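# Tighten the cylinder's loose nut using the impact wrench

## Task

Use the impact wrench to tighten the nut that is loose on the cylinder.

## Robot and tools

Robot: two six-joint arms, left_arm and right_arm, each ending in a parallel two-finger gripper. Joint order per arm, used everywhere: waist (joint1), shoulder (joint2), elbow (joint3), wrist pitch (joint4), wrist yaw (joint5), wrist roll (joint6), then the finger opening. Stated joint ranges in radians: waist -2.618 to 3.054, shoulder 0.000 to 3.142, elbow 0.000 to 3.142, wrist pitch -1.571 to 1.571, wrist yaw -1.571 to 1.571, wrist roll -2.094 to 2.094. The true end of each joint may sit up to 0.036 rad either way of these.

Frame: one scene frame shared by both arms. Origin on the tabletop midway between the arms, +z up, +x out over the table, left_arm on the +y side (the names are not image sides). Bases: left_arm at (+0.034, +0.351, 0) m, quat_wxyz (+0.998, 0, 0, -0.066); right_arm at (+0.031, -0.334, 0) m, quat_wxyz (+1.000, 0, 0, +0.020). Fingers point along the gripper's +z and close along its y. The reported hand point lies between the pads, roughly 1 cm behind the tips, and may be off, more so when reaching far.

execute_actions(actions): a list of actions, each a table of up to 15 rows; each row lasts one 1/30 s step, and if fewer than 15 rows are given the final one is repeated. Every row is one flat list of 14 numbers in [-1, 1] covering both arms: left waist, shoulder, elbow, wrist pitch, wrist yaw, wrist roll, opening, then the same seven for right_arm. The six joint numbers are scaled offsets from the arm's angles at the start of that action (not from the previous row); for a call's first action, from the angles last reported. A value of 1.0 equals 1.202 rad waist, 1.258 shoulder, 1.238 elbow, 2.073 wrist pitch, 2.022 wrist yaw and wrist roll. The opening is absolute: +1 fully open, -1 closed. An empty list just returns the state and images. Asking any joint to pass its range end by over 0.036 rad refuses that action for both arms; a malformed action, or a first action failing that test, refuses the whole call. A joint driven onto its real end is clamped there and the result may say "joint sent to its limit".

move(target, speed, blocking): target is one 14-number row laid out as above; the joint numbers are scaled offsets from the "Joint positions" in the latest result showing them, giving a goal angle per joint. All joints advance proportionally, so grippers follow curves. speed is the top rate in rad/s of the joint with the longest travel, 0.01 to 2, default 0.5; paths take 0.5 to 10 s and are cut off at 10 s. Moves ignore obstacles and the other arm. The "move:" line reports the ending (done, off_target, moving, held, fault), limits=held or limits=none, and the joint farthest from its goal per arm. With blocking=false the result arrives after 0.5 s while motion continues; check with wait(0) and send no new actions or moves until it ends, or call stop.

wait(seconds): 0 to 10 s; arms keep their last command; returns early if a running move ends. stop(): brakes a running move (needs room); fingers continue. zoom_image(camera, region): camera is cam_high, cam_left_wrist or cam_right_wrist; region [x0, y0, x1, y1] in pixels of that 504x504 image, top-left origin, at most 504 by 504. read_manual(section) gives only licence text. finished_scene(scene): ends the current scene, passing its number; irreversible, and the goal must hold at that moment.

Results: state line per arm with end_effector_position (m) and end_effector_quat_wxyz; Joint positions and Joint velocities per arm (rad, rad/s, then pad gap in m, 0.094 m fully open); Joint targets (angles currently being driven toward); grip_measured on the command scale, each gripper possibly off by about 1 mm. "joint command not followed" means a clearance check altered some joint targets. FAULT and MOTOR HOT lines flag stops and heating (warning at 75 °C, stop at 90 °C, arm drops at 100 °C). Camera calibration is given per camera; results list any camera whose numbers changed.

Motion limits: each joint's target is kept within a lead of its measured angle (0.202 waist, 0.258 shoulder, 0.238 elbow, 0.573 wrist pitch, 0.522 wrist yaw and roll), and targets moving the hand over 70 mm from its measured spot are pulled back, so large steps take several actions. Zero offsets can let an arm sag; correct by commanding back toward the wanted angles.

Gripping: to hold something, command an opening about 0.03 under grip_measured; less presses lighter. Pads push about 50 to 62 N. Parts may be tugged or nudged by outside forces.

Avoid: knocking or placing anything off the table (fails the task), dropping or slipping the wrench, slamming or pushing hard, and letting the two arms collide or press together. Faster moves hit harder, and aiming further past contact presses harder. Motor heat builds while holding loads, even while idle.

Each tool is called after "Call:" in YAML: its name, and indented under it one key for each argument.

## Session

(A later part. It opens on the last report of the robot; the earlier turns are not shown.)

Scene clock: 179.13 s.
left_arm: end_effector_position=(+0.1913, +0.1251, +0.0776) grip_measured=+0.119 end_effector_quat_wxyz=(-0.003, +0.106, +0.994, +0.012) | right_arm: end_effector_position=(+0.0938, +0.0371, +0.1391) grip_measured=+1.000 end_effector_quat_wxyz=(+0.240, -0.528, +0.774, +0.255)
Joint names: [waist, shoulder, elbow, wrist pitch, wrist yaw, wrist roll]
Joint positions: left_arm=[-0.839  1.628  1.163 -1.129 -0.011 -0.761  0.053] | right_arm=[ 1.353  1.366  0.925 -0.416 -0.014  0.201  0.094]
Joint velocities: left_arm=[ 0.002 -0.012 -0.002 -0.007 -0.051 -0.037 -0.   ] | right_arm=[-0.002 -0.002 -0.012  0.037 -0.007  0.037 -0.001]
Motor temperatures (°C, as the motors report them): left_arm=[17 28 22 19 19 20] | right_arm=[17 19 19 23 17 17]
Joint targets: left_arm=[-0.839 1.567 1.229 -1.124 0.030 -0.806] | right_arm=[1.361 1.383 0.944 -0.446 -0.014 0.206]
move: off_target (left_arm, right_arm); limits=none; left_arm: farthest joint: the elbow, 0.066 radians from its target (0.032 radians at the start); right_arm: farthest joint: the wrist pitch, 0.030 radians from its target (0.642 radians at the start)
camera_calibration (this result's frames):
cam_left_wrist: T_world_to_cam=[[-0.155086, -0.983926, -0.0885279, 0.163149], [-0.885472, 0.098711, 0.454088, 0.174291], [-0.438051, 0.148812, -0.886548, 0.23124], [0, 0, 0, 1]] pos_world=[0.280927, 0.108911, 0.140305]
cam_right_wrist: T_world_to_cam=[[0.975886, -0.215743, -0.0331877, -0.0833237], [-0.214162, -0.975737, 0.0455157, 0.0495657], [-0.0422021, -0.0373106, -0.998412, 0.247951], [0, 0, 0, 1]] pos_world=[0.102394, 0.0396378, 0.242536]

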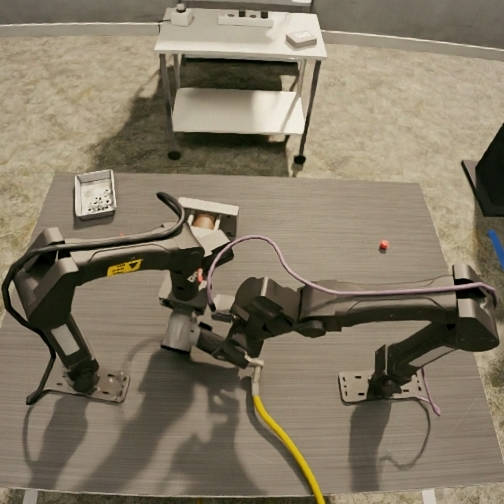

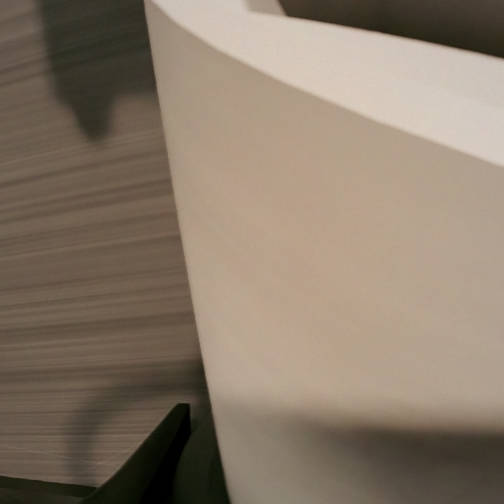

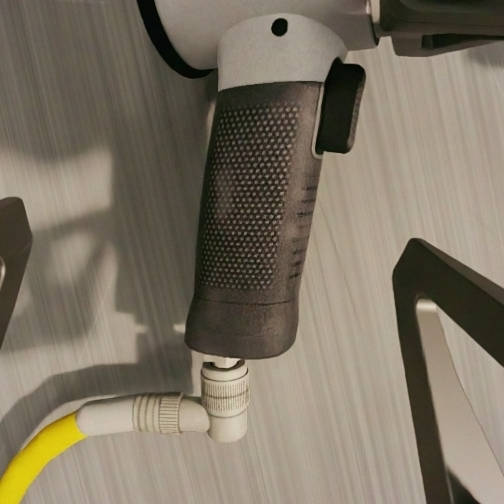

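Call:
move:
  target: [0,0.03,-0.135,0.12,0.016,-0.024,-0.1, 0,0.1,-0.1,0.1,0,0,1]
  speed: 0.12

Scene clock: 185.93 s.
left_arm: end_effector_position=(+0.1910, +0.1255, +0.0267) grip_measured=+0.119 end_effector_quat_wxyz=(+0.003, +0.106, +0.994, +0.004) | right_arm: end_effector_position=(+0.0955, +0.0468, +0.0893) grip_measured=+1.000 end_effector_quat_wxyz=(+0.235, -0.529, +0.776, +0.250)
Joint names: [waist, shoulder, elbow, wrist pitch, wrist yaw, wrist roll]
Joint positions: left_arm=[-0.839  1.672  0.997 -0.899 -0.01  -0.759  0.053] | right_arm=[ 1.353  1.476  0.819 -0.212 -0.014  0.201  0.094]
Joint velocities: left_arm=[ 0.007 -0.007 -0.002  0.022 -0.037 -0.037  0.   ] | right_arm=[-0.002  0.012 -0.002 -0.095 -0.007 -0.037 -0.   ]
Motor temperatures (°C, as the motors report them): left_arm=[17 27 22 19 19 20] | right_arm=[17 19 20 23 17 17]
Joint targets: left_arm=[-0.839 1.666 0.996 -0.880 0.022 -0.809] | right_arm=[1.353 1.492 0.801 -0.209 -0.014 0.201]
move: off_target (left_arm); limits=none; left_arm: farthest joint: the wrist roll, 0.051 radians from its target (0.049 radians at the start); right_arm: farthest joint: the elbow, 0.017 radians from its target (0.124 radians at the start)
camera_calibration (this result's frames):
cam_left_wrist: T_world_to_cam=[[-0.155671, -0.985084, -0.0733171, 0.158886], [-0.890364, 0.107783, 0.442307, 0.197235], [-0.427807, 0.134133, -0.893862, 0.186046], [0, 0, 0, 1]] pos_world=[0.279937, 0.110302, 0.0907103]
cam_right_wrist: T_world_to_cam=[[0.97574, -0.216446, -0.0329062, -0.0845585], [-0.214313, -0.975013, 0.0584732, 0.0604346], [-0.0447402, -0.0500025, -0.997746, 0.199445], [0, 0, 0, 1]] pos_world=[0.104382, 0.0505949, 0.192679]

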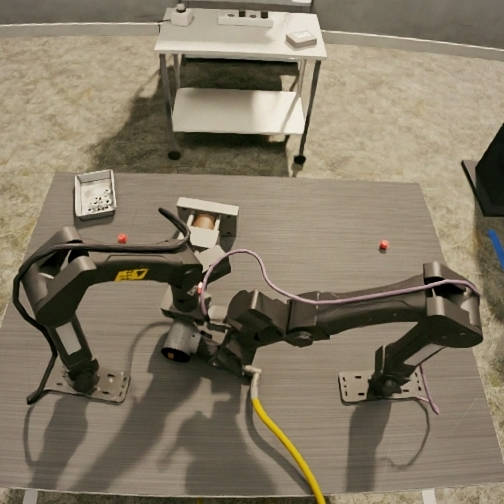

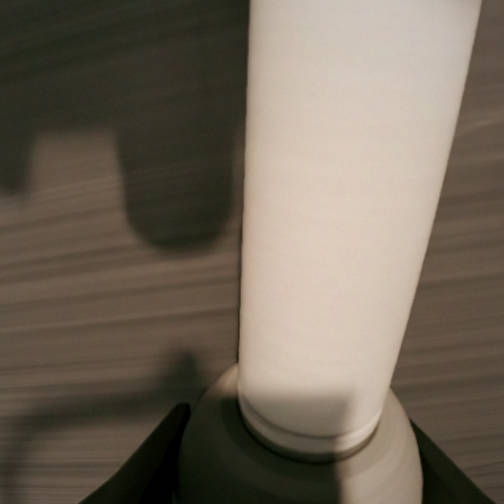

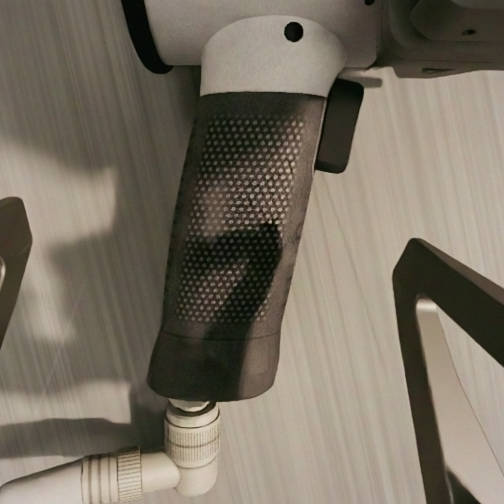

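Call:
move:
  target: [0,0.012,-0.01,0.01,0.016,-0.024,-0.1, 0,0.095,-0.118,0.112,0,0.05,0.6]
  speed: 0.2

Call:
move:
  target: [0,0,0,0,0.016,-0.024,-0.1, 0,0,0,0,0,0,-0.3]

Scene clock: 192.40 s.
left_arm: end_effector_position=(+0.1911, +0.1245, +0.0228) grip_measured=+0.119 end_effector_quat_wxyz=(-0.001, +0.108, +0.994, +0.005) | right_arm: end_effector_position=(+0.0949, +0.0434, +0.0389) grip_measured=+0.602 end_effector_quat_wxyz=(+0.221, -0.492, +0.801, +0.260)
Joint names: [waist, shoulder, elbow, wrist pitch, wrist yaw, wrist roll]
Joint positions: left_arm=[-0.837  1.687  0.997 -0.889 -0.004 -0.754  0.053] | right_arm=[ 1.353  1.581  0.689  0.017 -0.014  0.297  0.075]
Joint velocities: left_arm=[-0.002  0.007 -0.012  0.037  0.037  0.022  0.   ] | right_arm=[-0.017  0.007 -0.017 -0.007 -0.037  0.007  0.   ]
Motor temperatures (°C, as the motors report them): left_arm=[17 26 21 19 19 20] | right_arm=[17 19 19 23 17 17]
Joint targets: left_arm=[-0.839 1.687 0.985 -0.878 0.022 -0.808] | right_arm=[1.353 1.596 0.673 0.021 -0.014 0.302]
move: off_target (left_arm); limits=none; left_arm: farthest joint: the wrist roll, 0.054 radians from its target (0.049 radians at the start); right_arm: farthest joint: the elbow, 0.016 radians from its target (0.146 radians at the start)
camera_calibration (this result's frames):
cam_left_wrist: T_world_to_cam=[[-0.159626, -0.984414, -0.0738175, 0.158337], [-0.886329, 0.109993, 0.449803, 0.197911], [-0.434672, 0.137227, -0.890072, 0.183545], [0, 0, 0, 1]] pos_world=[0.280471, 0.108913, 0.0860354]
cam_right_wrist: T_world_to_cam=[[0.953261, -0.287182, -0.093915, -0.0787776], [-0.281499, -0.957056, 0.0692976, 0.0651416], [-0.109783, -0.0396218, -0.993166, 0.154558], [0, 0, 0, 1]] pos_world=[0.110401, 0.0458445, 0.141589]

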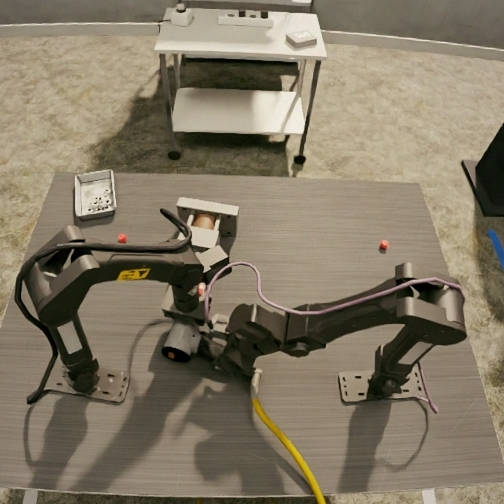

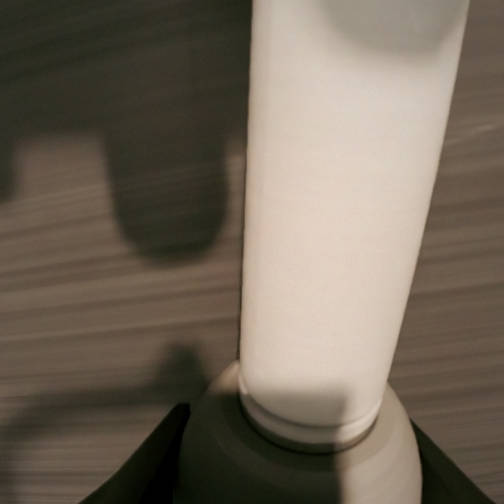

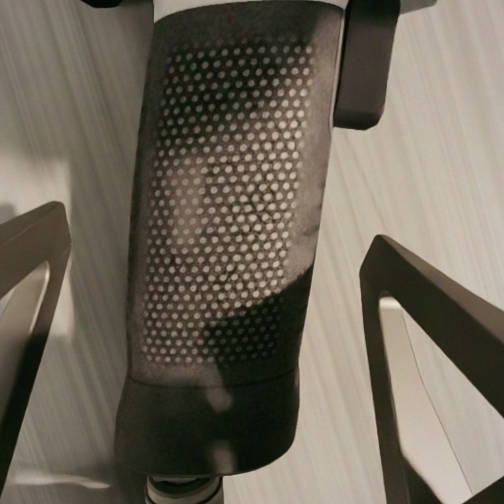

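Scene clock: 193.10 s.
left_arm: end_effector_position=(+0.1909, +0.1242, +0.0228) grip_measured=+0.119 end_effector_quat_wxyz=(-0.002, +0.110, +0.994, +0.004) | right_arm: end_effector_position=(+0.0951, +0.0433, +0.0389) grip_measured=-0.104 end_effector_quat_wxyz=(+0.222, -0.492, +0.801, +0.259)
Joint names: [waist, shoulder, elbow, wrist pitch, wrist yaw, wrist roll]
Joint positions: left_arm=[-0.837  1.687  0.997 -0.889 -0.003 -0.75   0.053] | right_arm=[ 1.353  1.581  0.689  0.017 -0.013  0.297  0.042]
Joint velocities: left_arm=[ 0.007  0.012 -0.002 -0.037 -0.066 -0.007 -0.001] | right_arm=[ 0.007  0.007  0.002 -0.066 -0.007 -0.051  0.   ]
Motor temperatures (°C, as the motors report them): left_arm=[17 26 21 19 19 20] | right_arm=[17 19 19 23 17 17]
Joint targets: left_arm=[-0.837 1.687 0.997 -0.889 0.028 -0.802] | right_arm=[1.353 1.581 0.689 0.017 -0.014 0.297]
move: off_target (left_arm); limits=none; left_arm: farthest joint: the wrist roll, 0.052 radians from its target (0.049 radians at the start); right_arm: farthest joint: the wrist yaw, 0.001 radians from its target (0.000 radians at the start)
camera_calibration (this result's frames):
cam_left_wrist: T_world_to_cam=[[-0.163076, -0.983987, -0.0719423, 0.158528], [-0.885419, 0.113792, 0.450648, 0.197132], [-0.435246, 0.137189, -0.889798, 0.183623], [0, 0, 0, 1]] pos_world=[0.280318, 0.108367, 0.0859548]
cam_right_wrist: T_world_to_cam=[[0.953124, -0.287931, -0.0930026, -0.0789834], [-0.282256, -0.956812, 0.0695803, 0.0651481], [-0.10902, -0.0400681, -0.993232, 0.154461], [0, 0, 0, 1]] pos_world=[0.110509, 0.0457817, 0.141537]

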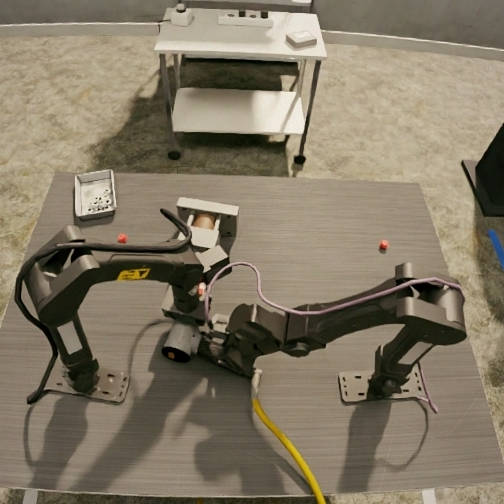

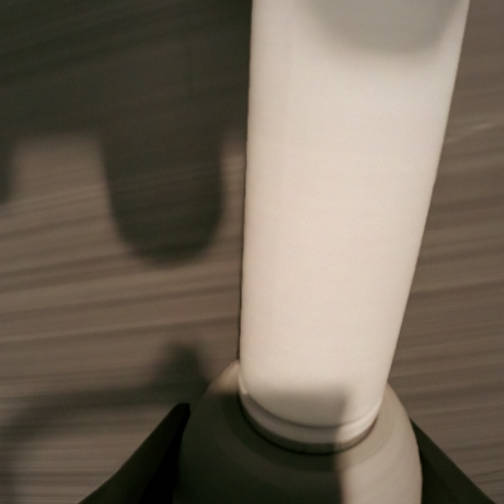

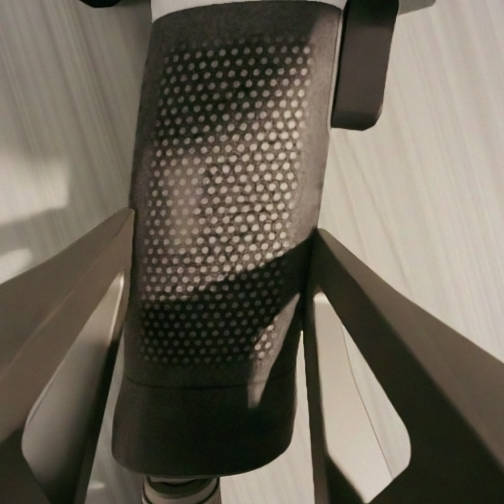

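Call:
move:
  target: [0,-0.081,0.152,-0.104,0.016,-0.024,-0.1, 0,-0.122,0.13,-0.1,0,0,-0.3]
  speed: 0.12

Scene clock: 197.97 s.
left_arm: end_effector_position=(+0.1879, +0.1213, +0.0673) grip_measured=+0.119 end_effector_quat_wxyz=(-0.012, +0.103, +0.995, -0.001) | right_arm: end_effector_position=(+0.0937, +0.0400, +0.0836) grip_measured=-0.104 end_effector_quat_wxyz=(+0.216, -0.500, +0.800, +0.252)
Joint names: [waist, shoulder, elbow, wrist pitch, wrist yaw, wrist roll]
Joint positions: left_arm=[-0.837  1.634  1.127 -1.078  0.02  -0.764  0.053] | right_arm=[ 1.353  1.471  0.806 -0.229 -0.017  0.283  0.042]
Joint velocities: left_arm=[-0.007  0.002 -0.007  0.022  0.051  0.037  0.   ] | right_arm=[-0.012 -0.002  0.012 -0.022 -0.037 -0.007 -0.001]
Motor temperatures (°C, as the motors report them): left_arm=[17 26 21 19 19 20] | right_arm=[17 19 19 23 17 17]
Joint targets: left_arm=[-0.837 1.585 1.186 -1.104 0.030 -0.799] | right_arm=[1.353 1.428 0.850 -0.190 -0.013 0.297]
move: off_target (left_arm, right_arm); limits=none; left_arm: farthest joint: the elbow, 0.058 radians from its target (0.188 radians at the start); right_arm: farthest joint: the elbow, 0.044 radians from its target (0.161 radians at the start)
camera_calibration (this result's frames):
cam_left_wrist: T_world_to_cam=[[-0.150393, -0.986769, -0.0605676, 0.155599], [-0.876841, 0.104839, 0.46921, 0.172996], [-0.456653, 0.123674, -0.881007, 0.227404], [0, 0, 0, 1]] pos_world=[0.278935, 0.10728, 0.128597]
cam_right_wrist: T_world_to_cam=[[0.957264, -0.276427, -0.0850571, -0.0759937], [-0.269166, -0.959095, 0.0876712, 0.0558817], [-0.105813, -0.06103, -0.992511, 0.199107], [0, 0, 0, 1]] pos_world=[0.108856, 0.0447406, 0.186253]

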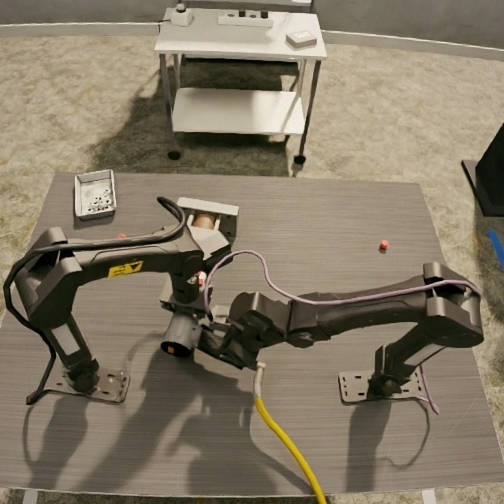

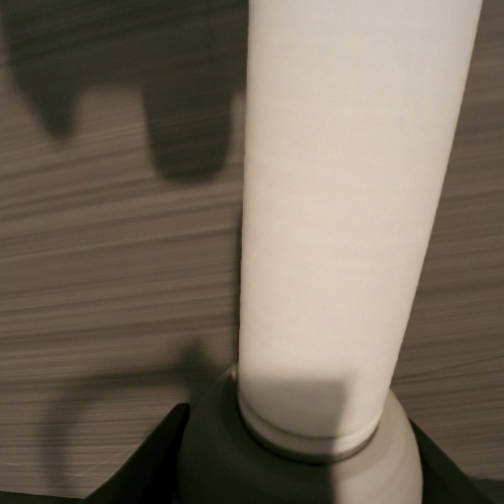

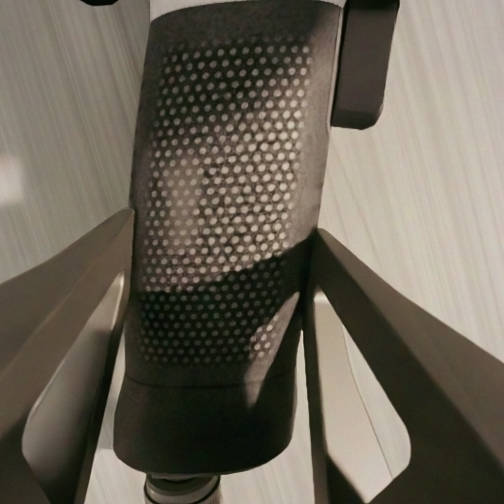

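Call:
move:
  target: [0.064,0.029,0.14,-0.02,0,0.017,-0.1, -0.105,-0.05,0.048,0.007,-0.036,-0.04,-0.3]
  speed: 0.1

Scene clock: 204.87 s.
left_arm: end_effector_position=(+0.2180, +0.1145, +0.0765) grip_measured=+0.119 end_effector_quat_wxyz=(-0.005, +0.100, +0.995, -0.004) | right_arm: end_effector_position=(+0.1239, +0.0327, +0.0921) grip_measured=-0.103 end_effector_quat_wxyz=(+0.223, -0.501, +0.797, +0.251)
Joint names: [waist, shoulder, elbow, wrist pitch, wrist yaw, wrist roll]
Joint positions: left_arm=[-0.772  1.699  1.237 -1.109  0.013 -0.704  0.053] | right_arm=[ 1.242  1.451  0.82  -0.259 -0.079  0.188  0.042]
Joint velocities: left_arm=[-0.007 -0.002  0.012 -0.095 -0.037 -0.037 -0.   ] | right_arm=[ 0.002  0.002 -0.002 -0.051 -0.022  0.022 -0.   ]
Motor temperatures (°C, as the motors report them): left_arm=[17 26 22 18 19 20] | right_arm=[17 20 20 23 17 17]
Joint targets: left_arm=[-0.760 1.670 1.300 -1.119 0.020 -0.730] | right_arm=[1.227 1.407 0.865 -0.215 -0.090 0.202]
move: off_target (left_arm, right_arm); limits=none; left_arm: farthest joint: the elbow, 0.063 radians from its target (0.173 radians at the start); right_arm: farthest joint: the elbow, 0.045 radians from its target (0.060 radians at the start)
camera_calibration (this result's frames):
cam_left_wrist: T_world_to_cam=[[-0.145098, -0.987845, -0.0557492, 0.152512], [-0.883828, 0.104081, 0.456087, 0.198331], [-0.444741, 0.11545, -0.888187, 0.248981], [0, 0, 0, 1]] pos_world=[0.308152, 0.101271, 0.139188]
cam_right_wrist: T_world_to_cam=[[0.958762, -0.27441, -0.0739884, -0.107402], [-0.268709, -0.960016, 0.0785166, 0.0569901], [-0.0925757, -0.0553974, -0.994163, 0.208546], [0, 0, 0, 1]] pos_world=[0.137593, 0.0367922, 0.194908]

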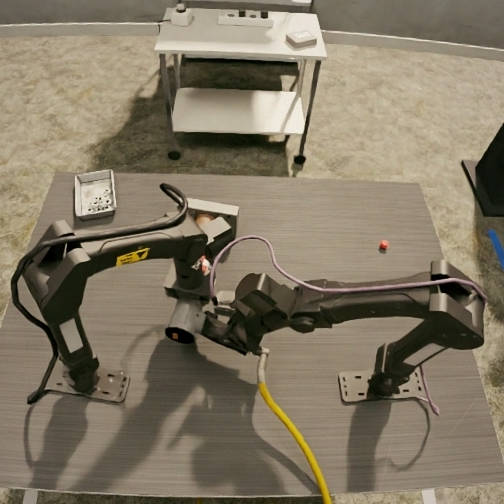

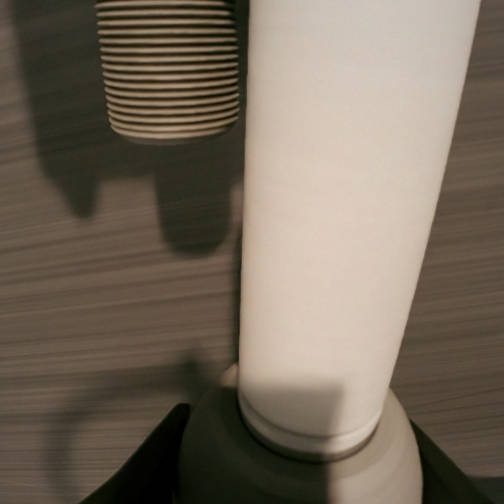

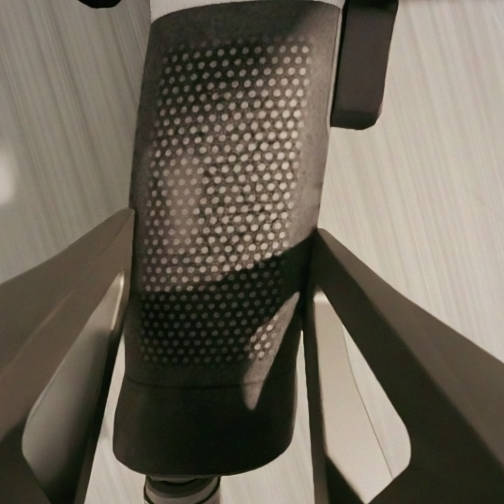

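Call:
move:
  target: [0.05,0.037,0.115,-0.008,0.003,0.012,-0.1, -0.087,-0.031,0.036,0.021,-0.033,-0.029,-0.3]
  speed: 0.06

Call:
zoom_image:
  camera: "cam_high"
  region: [160, 200, 280, 320]

Scene clock: 215.23 s.
left_arm: end_effector_position=(+0.2263, +0.1114, +0.0705) grip_measured=+0.119 end_effector_quat_wxyz=(-0.037, +0.092, +0.995, +0.000) | right_arm: end_effector_position=(+0.1350, +0.0272, +0.0882) grip_measured=-0.104 end_effector_quat_wxyz=(+0.202, -0.507, +0.795, +0.265)
Joint names: [waist, shoulder, elbow, wrist pitch, wrist yaw, wrist roll]
Joint positions: left_arm=[-0.734  1.781  1.307 -1.15   0.052 -0.682  0.053] | right_arm=[ 1.164  1.463  0.82  -0.268 -0.176  0.13   0.042]
Joint velocities: left_arm=[ 0.002 -0.012  0.007 -0.007 -0.007 -0.051  0.   ] | right_arm=[ 0.002  0.007  0.007 -0.066 -0.022 -0.051 -0.   ]
Motor temperatures (°C, as the motors report them): left_arm=[17 26 23 18 19 19] | right_arm=[17 21 21 24 17 17]
Joint targets: left_arm=[-0.712 1.746 1.380 -1.126 0.019 -0.679] | right_arm=[1.137 1.412 0.865 -0.216 -0.146 0.129]
move: off_target (left_arm, right_arm); limits=none; left_arm: farthest joint: the elbow, 0.073 radians from its target (0.142 radians at the start); right_arm: farthest joint: the wrist pitch, 0.052 radians from its target (0.044 radians at the start)
camera_calibration (this result's frames):
cam_left_wrist: T_world_to_cam=[[-0.131961, -0.989312, -0.0620309, 0.147995], [-0.854678, 0.0818582, 0.512664, 0.200675], [-0.502107, 0.120668, -0.856345, 0.25783], [0, 0, 0, 1]] pos_world=[0.3205, 0.0988743, 0.127093]
cam_right_wrist: T_world_to_cam=[[0.961762, -0.248633, -0.114872, -0.117347], [-0.239331, -0.966858, 0.0889165, 0.0503847], [-0.133173, -0.058024, -0.989393, 0.210589], [0, 0, 0, 1]] pos_world=[0.152964, 0.0317576, 0.190395]

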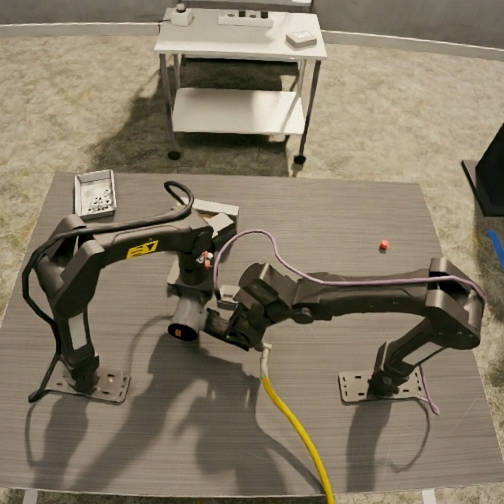

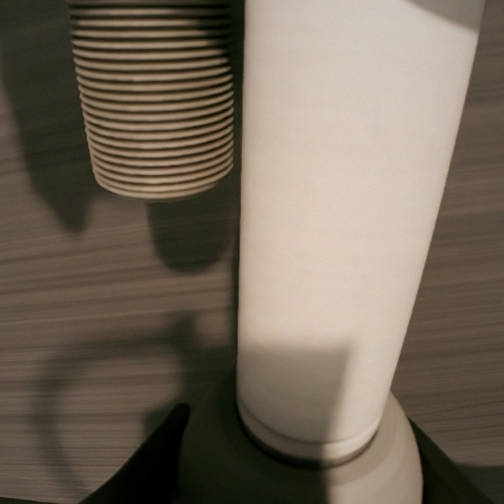

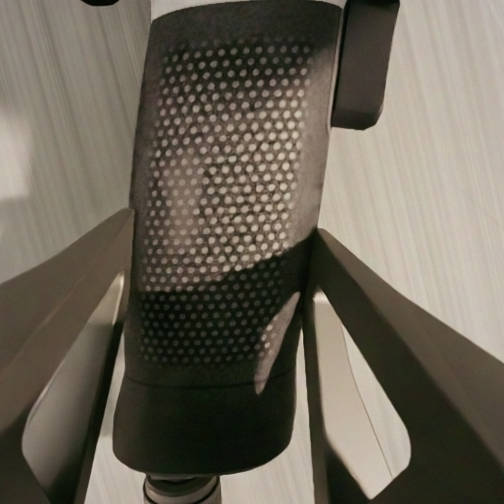

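Region (160, 200, 280, 320) of cam_high's 504x504 image, scaled by 4.200, with more detail than that image has.

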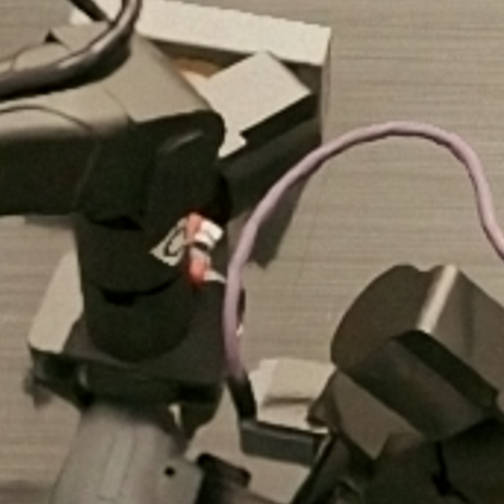

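Call:
execute_actions:
  actions:
    - [[0.012,-0.035,0.06,0.011,-0.018,0,-0.1,-0.015,-0.045,0.038,0.025,0.018,0,-0.3],[0.012,-0.035,0.06,0.011,-0.018,0,-0.1,-0.015,-0.045,0.038,0.025,0.018,0,-0.3],[0.012,-0.04,0.06,0.011,-0.02,0,-0.1,-0.01,-0.048,0.04,0.025,0.02,0.002,-0.3],[0.01,-0.04,0.062,0.011,-0.02,0,-0.1,-0.01,-0.048,0.04,0.025,0.022,0.002,-0.3],[0.01,-0.045,0.064,0.01,-0.022,0,-0.1,-0.006,-0.051,0.042,0.027,0.025,0.004,-0.3],[0.008,-0.052,0.067,0.01,-0.026,0,-0.1,-0.003,-0.054,0.044,0.028,0.028,0.005,-0.3]]

Call:
wait:
  seconds: 0.5

Scene clock: 220.60 s.
left_arm: end_effector_position=(+0.2264, +0.1111, +0.0767) grip_measured=+0.119 end_effector_quat_wxyz=(-0.035, +0.091, +0.995, -0.003) | right_arm: end_effector_position=(+0.1352, +0.0270, +0.0952) grip_measured=-0.104 end_effector_quat_wxyz=(+0.211, -0.505, +0.793, +0.268)
Joint names: [waist, shoulder, elbow, wrist pitch, wrist yaw, wrist roll]
Joint positions: left_arm=[-0.734  1.77   1.319 -1.166  0.052 -0.683  0.053] | right_arm=[ 1.167  1.44   0.82  -0.272 -0.168  0.132  0.042]
Joint velocities: left_arm=[-0.002 -0.007 -0.012 -0.081 -0.007  0.051 -0.001] | right_arm=[ 0.002 -0.007 -0.032 -0.081 -0.066  0.007  0.001]
Motor temperatures (°C, as the motors report them): left_arm=[17 27 23 19 19 19] | right_arm=[17 21 21 25 17 17]
Joint targets: left_arm=[-0.724 1.715 1.390 -1.129 -0.001 -0.682] | right_arm=[1.160 1.395 0.875 -0.210 -0.119 0.140]
camera_calibration (this result's frames):
cam_left_wrist: T_world_to_cam=[[-0.130941, -0.989755, -0.0569255, 0.147548], [-0.856719, 0.0840723, 0.508885, 0.198057], [-0.498886, 0.115403, -0.85895, 0.26327], [0, 0, 0, 1]] pos_world=[0.320341, 0.099003, 0.133747]
cam_right_wrist: T_world_to_cam=[[0.962048, -0.250548, -0.108121, -0.117416], [-0.243768, -0.967146, 0.0721436, 0.0517806], [-0.122644, -0.0430492, -0.991517, 0.215908], [0, 0, 0, 1]] pos_world=[0.152063, 0.0299556, 0.197646]

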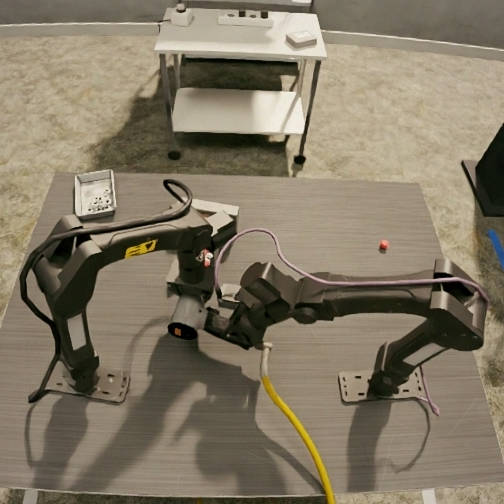

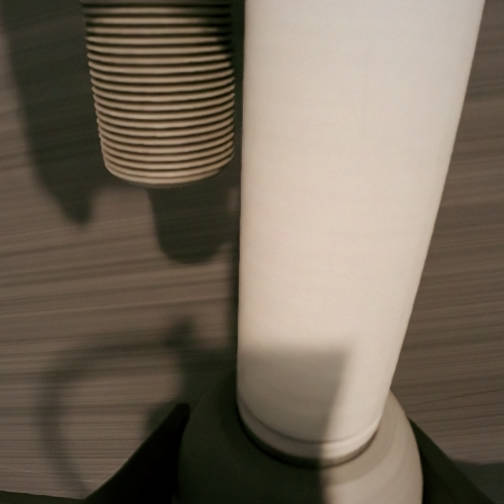

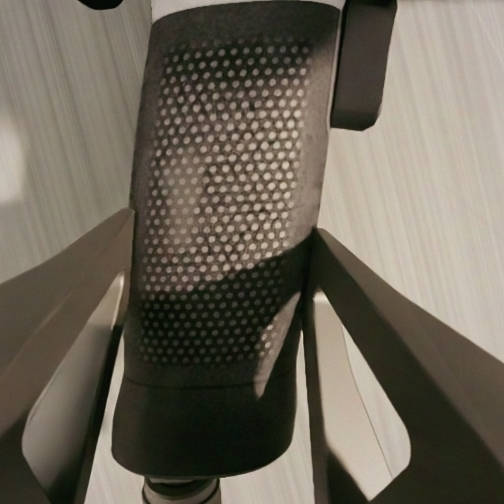

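Scene clock: 221.10 s.
left_arm: end_effector_position=(+0.2264, +0.1111, +0.0767) grip_measured=+0.119 end_effector_quat_wxyz=(-0.035, +0.091, +0.995, -0.003) | right_arm: end_effector_position=(+0.1352, +0.0270, +0.0952) grip_measured=-0.104 end_effector_quat_wxyz=(+0.211, -0.505, +0.793, +0.268)
Joint names: [waist, shoulder, elbow, wrist pitch, wrist yaw, wrist roll]
Joint positions: left_arm=[-0.734  1.77   1.319 -1.166  0.052 -0.683  0.053] | right_arm=[ 1.167  1.44   0.82  -0.272 -0.168  0.132  0.042]
Joint velocities: left_arm=[-0.012  0.002  0.002 -0.022 -0.007 -0.022 -0.   ] | right_arm=[ 0.002 -0.007 -0.012 -0.022  0.022  0.022 -0.   ]
Motor temperatures (°C, as the motors report them): left_arm=[17 27 23 19 19 19] | right_arm=[17 21 21 25 17 17]
Joint targets: left_arm=[-0.724 1.715 1.390 -1.129 -0.001 -0.682] | right_arm=[1.160 1.395 0.875 -0.210 -0.119 0.140]
wait: 0.50 s; at rest by 0.17 s
camera_calibration (this result's frames):
cam_left_wrist: T_world_to_cam=[[-0.130941, -0.989755, -0.0569255, 0.147548], [-0.856719, 0.0840723, 0.508885, 0.198057], [-0.498886, 0.115403, -0.85895, 0.26327], [0, 0, 0, 1]] pos_world=[0.320341, 0.099003, 0.133747]
cam_right_wrist: T_world_to_cam=[[0.962048, -0.250548, -0.108121, -0.117416], [-0.243768, -0.967146, 0.0721436, 0.0517806], [-0.122644, -0.0430492, -0.991517, 0.215908], [0, 0, 0, 1]] pos_world=[0.152063, 0.0299556, 0.197646]

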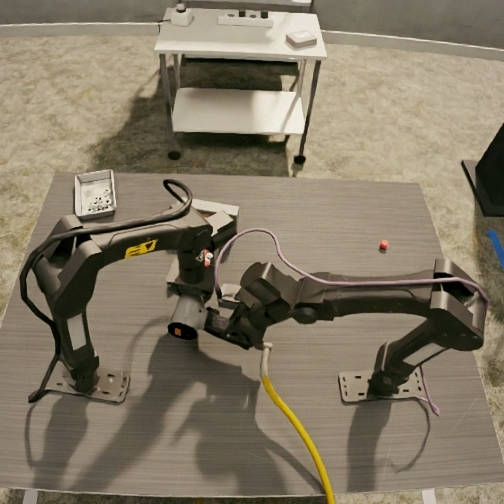

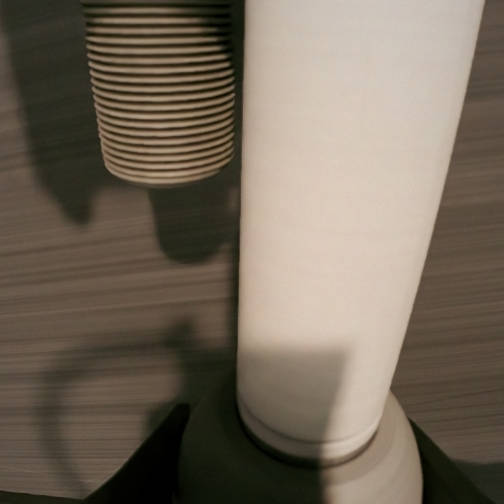

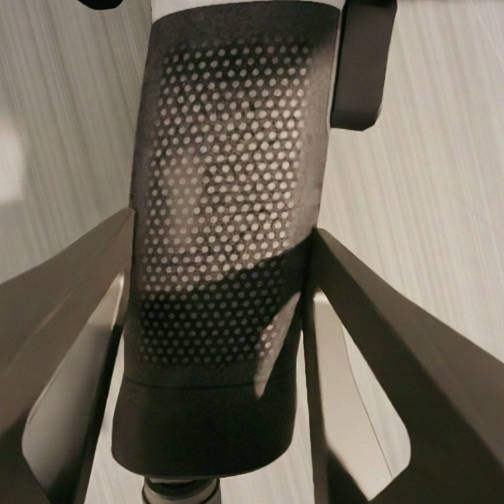

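Call:
execute_actions:
  actions:
    - [[0.0,-0.046,0.062,0.016,-0.026,0,-0.1,-0.006,-0.042,0.044,0.03,0.024,0.004,-0.3],[-0.005,-0.046,0.066,0.014,-0.026,0,-0.1,-0.006,-0.046,0.04,0.03,0.024,0.004,-0.3],[-0.01,-0.046,0.07,0.013,-0.026,0,-0.1,-0.006,-0.05,0.035,0.03,0.024,0.004,-0.3],[-0.016,-0.046,0.075,0.012,-0.026,0,-0.1,-0.006,-0.056,0.03,0.028,0.024,0.004,-0.3]]

Scene clock: 227.07 s.
left_arm: end_effector_position=(+0.2314, +0.1062, +0.0845) grip_measured=+0.119 end_effector_quat_wxyz=(-0.014, +0.099, +0.995, -0.000) | right_arm: end_effector_position=(+0.1382, +0.0238, +0.1012) grip_measured=-0.104 end_effector_quat_wxyz=(+0.221, -0.500, +0.795, +0.263)
Joint names: [waist, shoulder, elbow, wrist pitch, wrist yaw, wrist roll]
Joint positions: left_arm=[-0.75   1.766  1.348 -1.172  0.021 -0.684  0.053] | right_arm=[ 1.167  1.416  0.82  -0.287 -0.145  0.137  0.042]
Joint velocities: left_arm=[-0.007 -0.007 -0.007  0.022  0.022 -0.037  0.   ] | right_arm=[ 0.007 -0.017  0.007 -0.037 -0.037 -0.051 -0.001]
Motor temperatures (°C, as the motors report them): left_arm=[17 28 23 19 19 19] | right_arm=[17 22 22 25 17 17]
Joint targets: left_arm=[-0.753 1.712 1.412 -1.141 -0.000 -0.683] | right_arm=[1.159 1.370 0.857 -0.214 -0.119 0.141]
camera_calibration (this result's frames):
cam_left_wrist: T_world_to_cam=[[-0.143855, -0.987626, -0.0624506, 0.146989], [-0.875387, 0.0975671, 0.473475, 0.204715], [-0.461524, 0.12278, -0.87859, 0.26529], [0, 0, 0, 1]] pos_world=[0.322787, 0.0926245, 0.145333]
cam_right_wrist: T_world_to_cam=[[0.959072, -0.267469, -0.0929627, -0.1212], [-0.262297, -0.962848, 0.06422, 0.0522981], [-0.106686, -0.0372078, -0.993596, 0.219982], [0, 0, 0, 1]] pos_world=[0.153426, 0.0261228, 0.203948]

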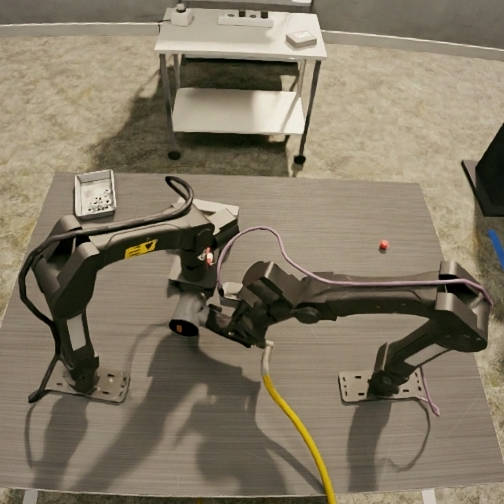

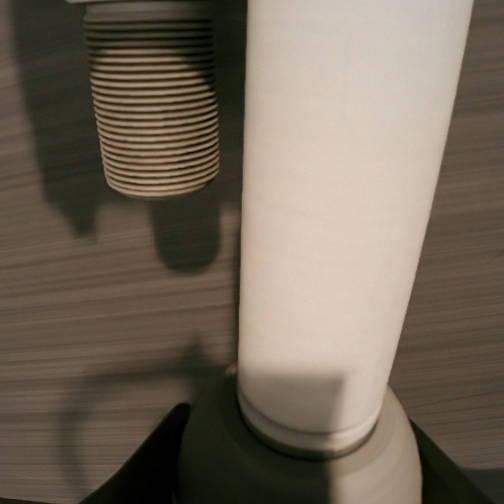

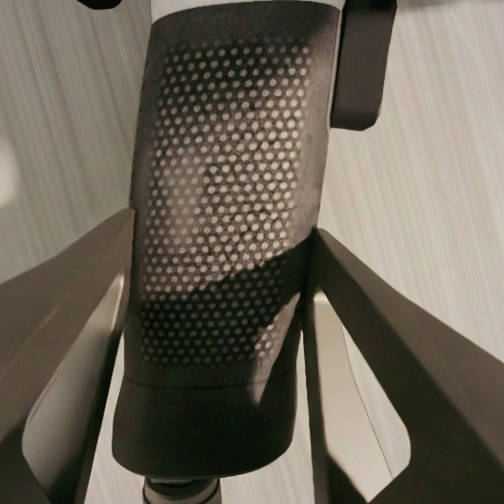

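Call:
execute_actions:
  actions:
    - [[0.015,-0.03,0.06,0.02,-0.015,-0.01,-0.1,-0.02,-0.02,0.02,0.03,0.013,0,-0.3]]

Scene clock: 230.80 s.
left_arm: end_effector_position=(+0.2316, +0.1064, +0.0845) grip_measured=+0.119 end_effector_quat_wxyz=(-0.015, +0.098, +0.995, -0.001) | right_arm: end_effector_position=(+0.1386, +0.0237, +0.1013) grip_measured=-0.104 end_effector_quat_wxyz=(+0.221, -0.499, +0.795, +0.264)
Joint names: [waist, shoulder, elbow, wrist pitch, wrist yaw, wrist roll]
Joint positions: left_arm=[-0.748  1.766  1.348 -1.172  0.021 -0.685  0.053] | right_arm=[ 1.165  1.416  0.82  -0.287 -0.147  0.137  0.042]
Joint velocities: left_arm=[ 0.002 -0.002  0.002  0.037  0.022 -0.037 -0.001] | right_arm=[ 0.007  0.017  0.017 -0.007 -0.051  0.007  0.   ]
Motor temperatures (°C, as the motors report them): left_arm=[17 28 24 19 19 19] | right_arm=[17 22 22 26 17 17]
Joint targets: left_arm=[-0.731 1.729 1.422 -1.131 -0.009 -0.704] | right_arm=[1.142 1.391 0.845 -0.224 -0.119 0.137]
camera_calibration (this result's frames):
cam_left_wrist: T_world_to_cam=[[-0.141605, -0.987967, -0.0622022, 0.146697], [-0.87547, 0.0956563, 0.473711, 0.205098], [-0.462061, 0.121536, -0.878481, 0.265621], [0, 0, 0, 1]] pos_world=[0.323063, 0.0930301, 0.14531]
cam_right_wrist: T_world_to_cam=[[0.958757, -0.268086, -0.0944226, -0.121363], [-0.262878, -0.962699, 0.0640763, 0.0523704], [-0.108079, -0.0366119, -0.993468, 0.22022], [0, 0, 0, 1]] pos_world=[0.153926, 0.0259438, 0.203966]

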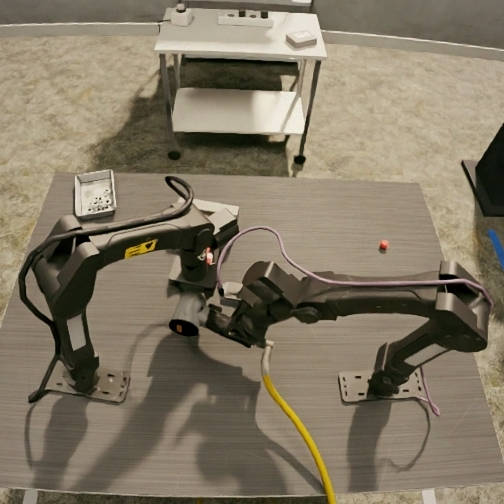

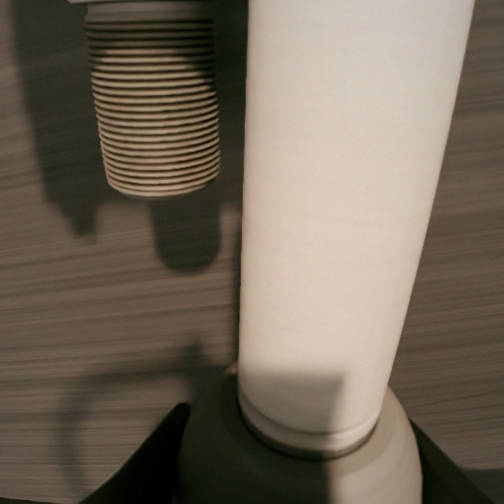

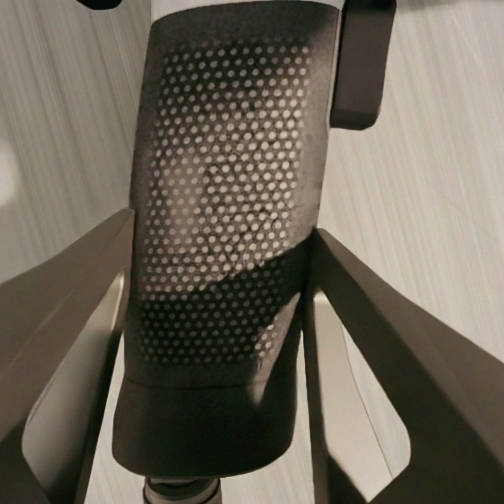

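Unload right, then open.

Call:
execute_actions:
  actions:
    - [[0.015,-0.035,0.065,0.02,-0.015,-0.025,-0.1,0,0,0,0,0,0,-0.3],[0.015,-0.035,0.065,0.02,-0.015,-0.025,-0.1,0,0,0,0,0,0,-0.3],[0.015,-0.035,0.065,0.02,-0.015,-0.025,-0.1,0,0,0,0,0,0,-0.3],[0.015,-0.035,0.065,0.02,-0.015,-0.025,-0.1,0,0,0,0,0,0,-0.3],[0.015,-0.035,0.065,0.02,-0.015,-0.025,-0.1,0,0,0,0,0,0,-0.3],[0.015,-0.035,0.065,0.02,-0.015,-0.025,-0.1,0,0,0,0,0,0,-0.3],[0.015,-0.035,0.065,0.02,-0.015,-0.025,-0.1,0,0,0,0,0,0,-0.11],[0.015,-0.035,0.065,0.02,-0.015,-0.025,-0.1,0,0,0,0,0,0,-0.09],[0.015,-0.035,0.065,0.02,-0.015,-0.025,-0.1,0,0,0,0,0,0,0.45]]

Call:
wait:
  seconds: 0.5

Scene clock: 235.63 s.
left_arm: end_effector_position=(+0.2321, +0.1077, +0.0792) grip_measured=+0.119 end_effector_quat_wxyz=(-0.019, +0.097, +0.995, +0.008) | right_arm: end_effector_position=(+0.1383, +0.0238, +0.1002) grip_measured=+0.448 end_effector_quat_wxyz=(+0.219, -0.501, +0.795, +0.263)
Joint names: [waist, shoulder, elbow, wrist pitch, wrist yaw, wrist roll]
Joint positions: left_arm=[-0.748  1.784  1.348 -1.173  0.015 -0.687  0.053] | right_arm=[ 1.165  1.419  0.82  -0.286 -0.148  0.134  0.068]
Joint velocities: left_arm=[ 0.007  0.022 -0.012  0.022  0.007  0.022  0.001] | right_arm=[ 0.007 -0.002  0.002 -0.037 -0.022 -0.037 -0.   ]
Motor temperatures (°C, as the motors report them): left_arm=[17 28 24 19 19 19] | right_arm=[17 21 21 26 17 17]
Joint targets: left_arm=[-0.730 1.723 1.428 -1.131 -0.009 -0.736] | right_arm=[1.165 1.416 0.820 -0.287 -0.147 0.138]
camera_calibration (this result's frames):
cam_left_wrist: T_world_to_cam=[[-0.140377, -0.986913, -0.079353, 0.14869], [-0.872463, 0.0854103, 0.481159, 0.207653], [-0.468085, 0.136776, -0.873034, 0.260327], [0, 0, 0, 1]] pos_world=[0.323897, 0.0934015, 0.13916]
cam_right_wrist: T_world_to_cam=[[0.959614, -0.265173, -0.0939372, -0.121437], [-0.259683, -0.963385, 0.0667337, 0.0517621], [-0.108194, -0.0396447, -0.993339, 0.219158], [0, 0, 0, 1]] pos_world=[0.153686, 0.0263534, 0.202837]

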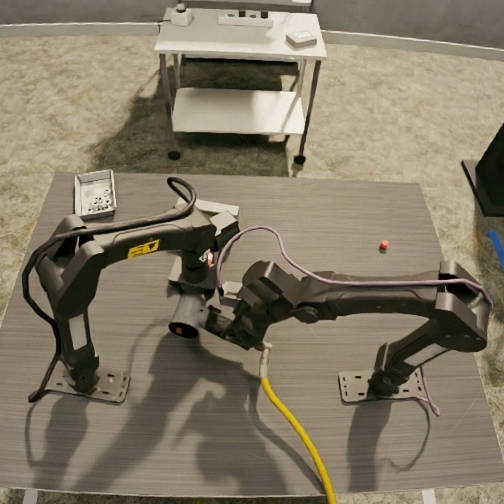

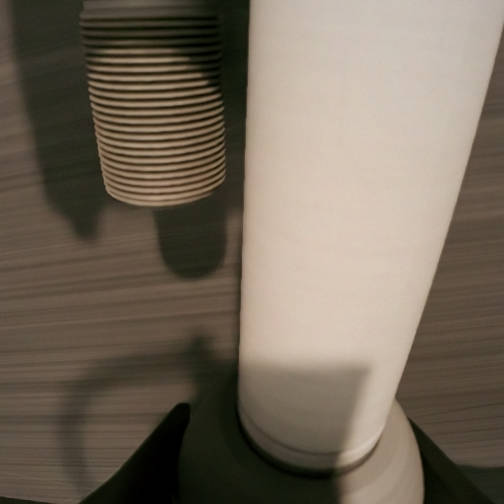

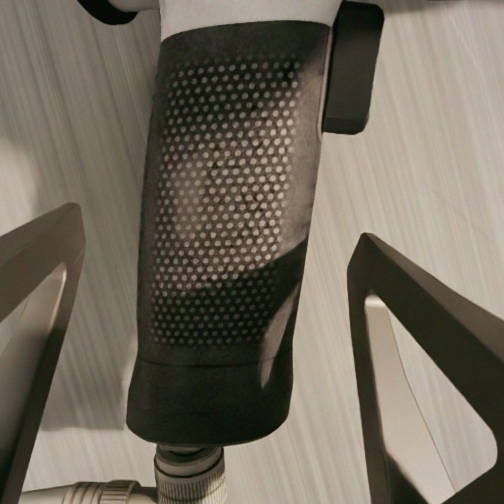

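Scene clock: 236.13 s.
left_arm: end_effector_position=(+0.2320, +0.1078, +0.0792) grip_measured=+0.119 end_effector_quat_wxyz=(-0.019, +0.097, +0.995, +0.008) | right_arm: end_effector_position=(+0.1383, +0.0238, +0.1002) grip_measured=+0.448 end_effector_quat_wxyz=(+0.219, -0.501, +0.795, +0.263)
Joint names: [waist, shoulder, elbow, wrist pitch, wrist yaw, wrist roll]
Joint positions: left_arm=[-0.748  1.784  1.348 -1.173  0.015 -0.686  0.053] | right_arm=[ 1.165  1.419  0.82  -0.286 -0.148  0.134  0.068]
Joint velocities: left_arm=[-0.002 -0.012  0.002  0.007  0.007  0.007 -0.001] | right_arm=[ 0.012 -0.002 -0.017  0.022 -0.022 -0.022 -0.001]
Motor temperatures (°C, as the motors report them): left_arm=[17 28 24 19 19 19] | right_arm=[17 21 21 26 17 17]
Joint targets: left_arm=[-0.730 1.723 1.428 -1.131 -0.009 -0.736] | right_arm=[1.165 1.416 0.820 -0.287 -0.147 0.138]
wait: 0.50 s; at rest by 0.17 s
camera_calibration (this result's frames):
cam_left_wrist: T_world_to_cam=[[-0.140773, -0.986837, -0.0795947, 0.148857], [-0.87231, 0.0856078, 0.481401, 0.207516], [-0.468251, 0.1372, -0.872879, 0.260273], [0, 0, 0, 1]] pos_world=[0.323846, 0.0934228, 0.139136]
cam_right_wrist: T_world_to_cam=[[0.959614, -0.265173, -0.0939372, -0.121437], [-0.259683, -0.963385, 0.0667337, 0.0517621], [-0.108194, -0.0396447, -0.993339, 0.219158], [0, 0, 0, 1]] pos_world=[0.153686, 0.0263534, 0.202837]

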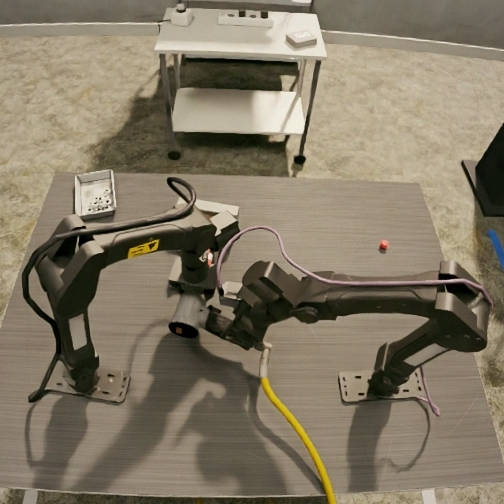

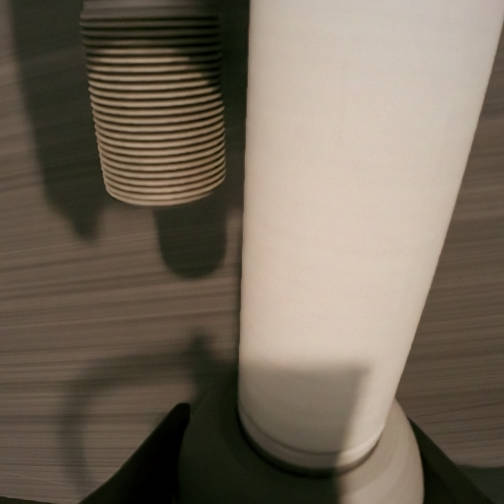

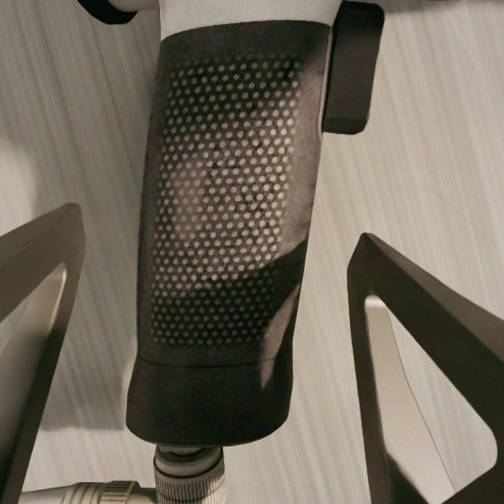

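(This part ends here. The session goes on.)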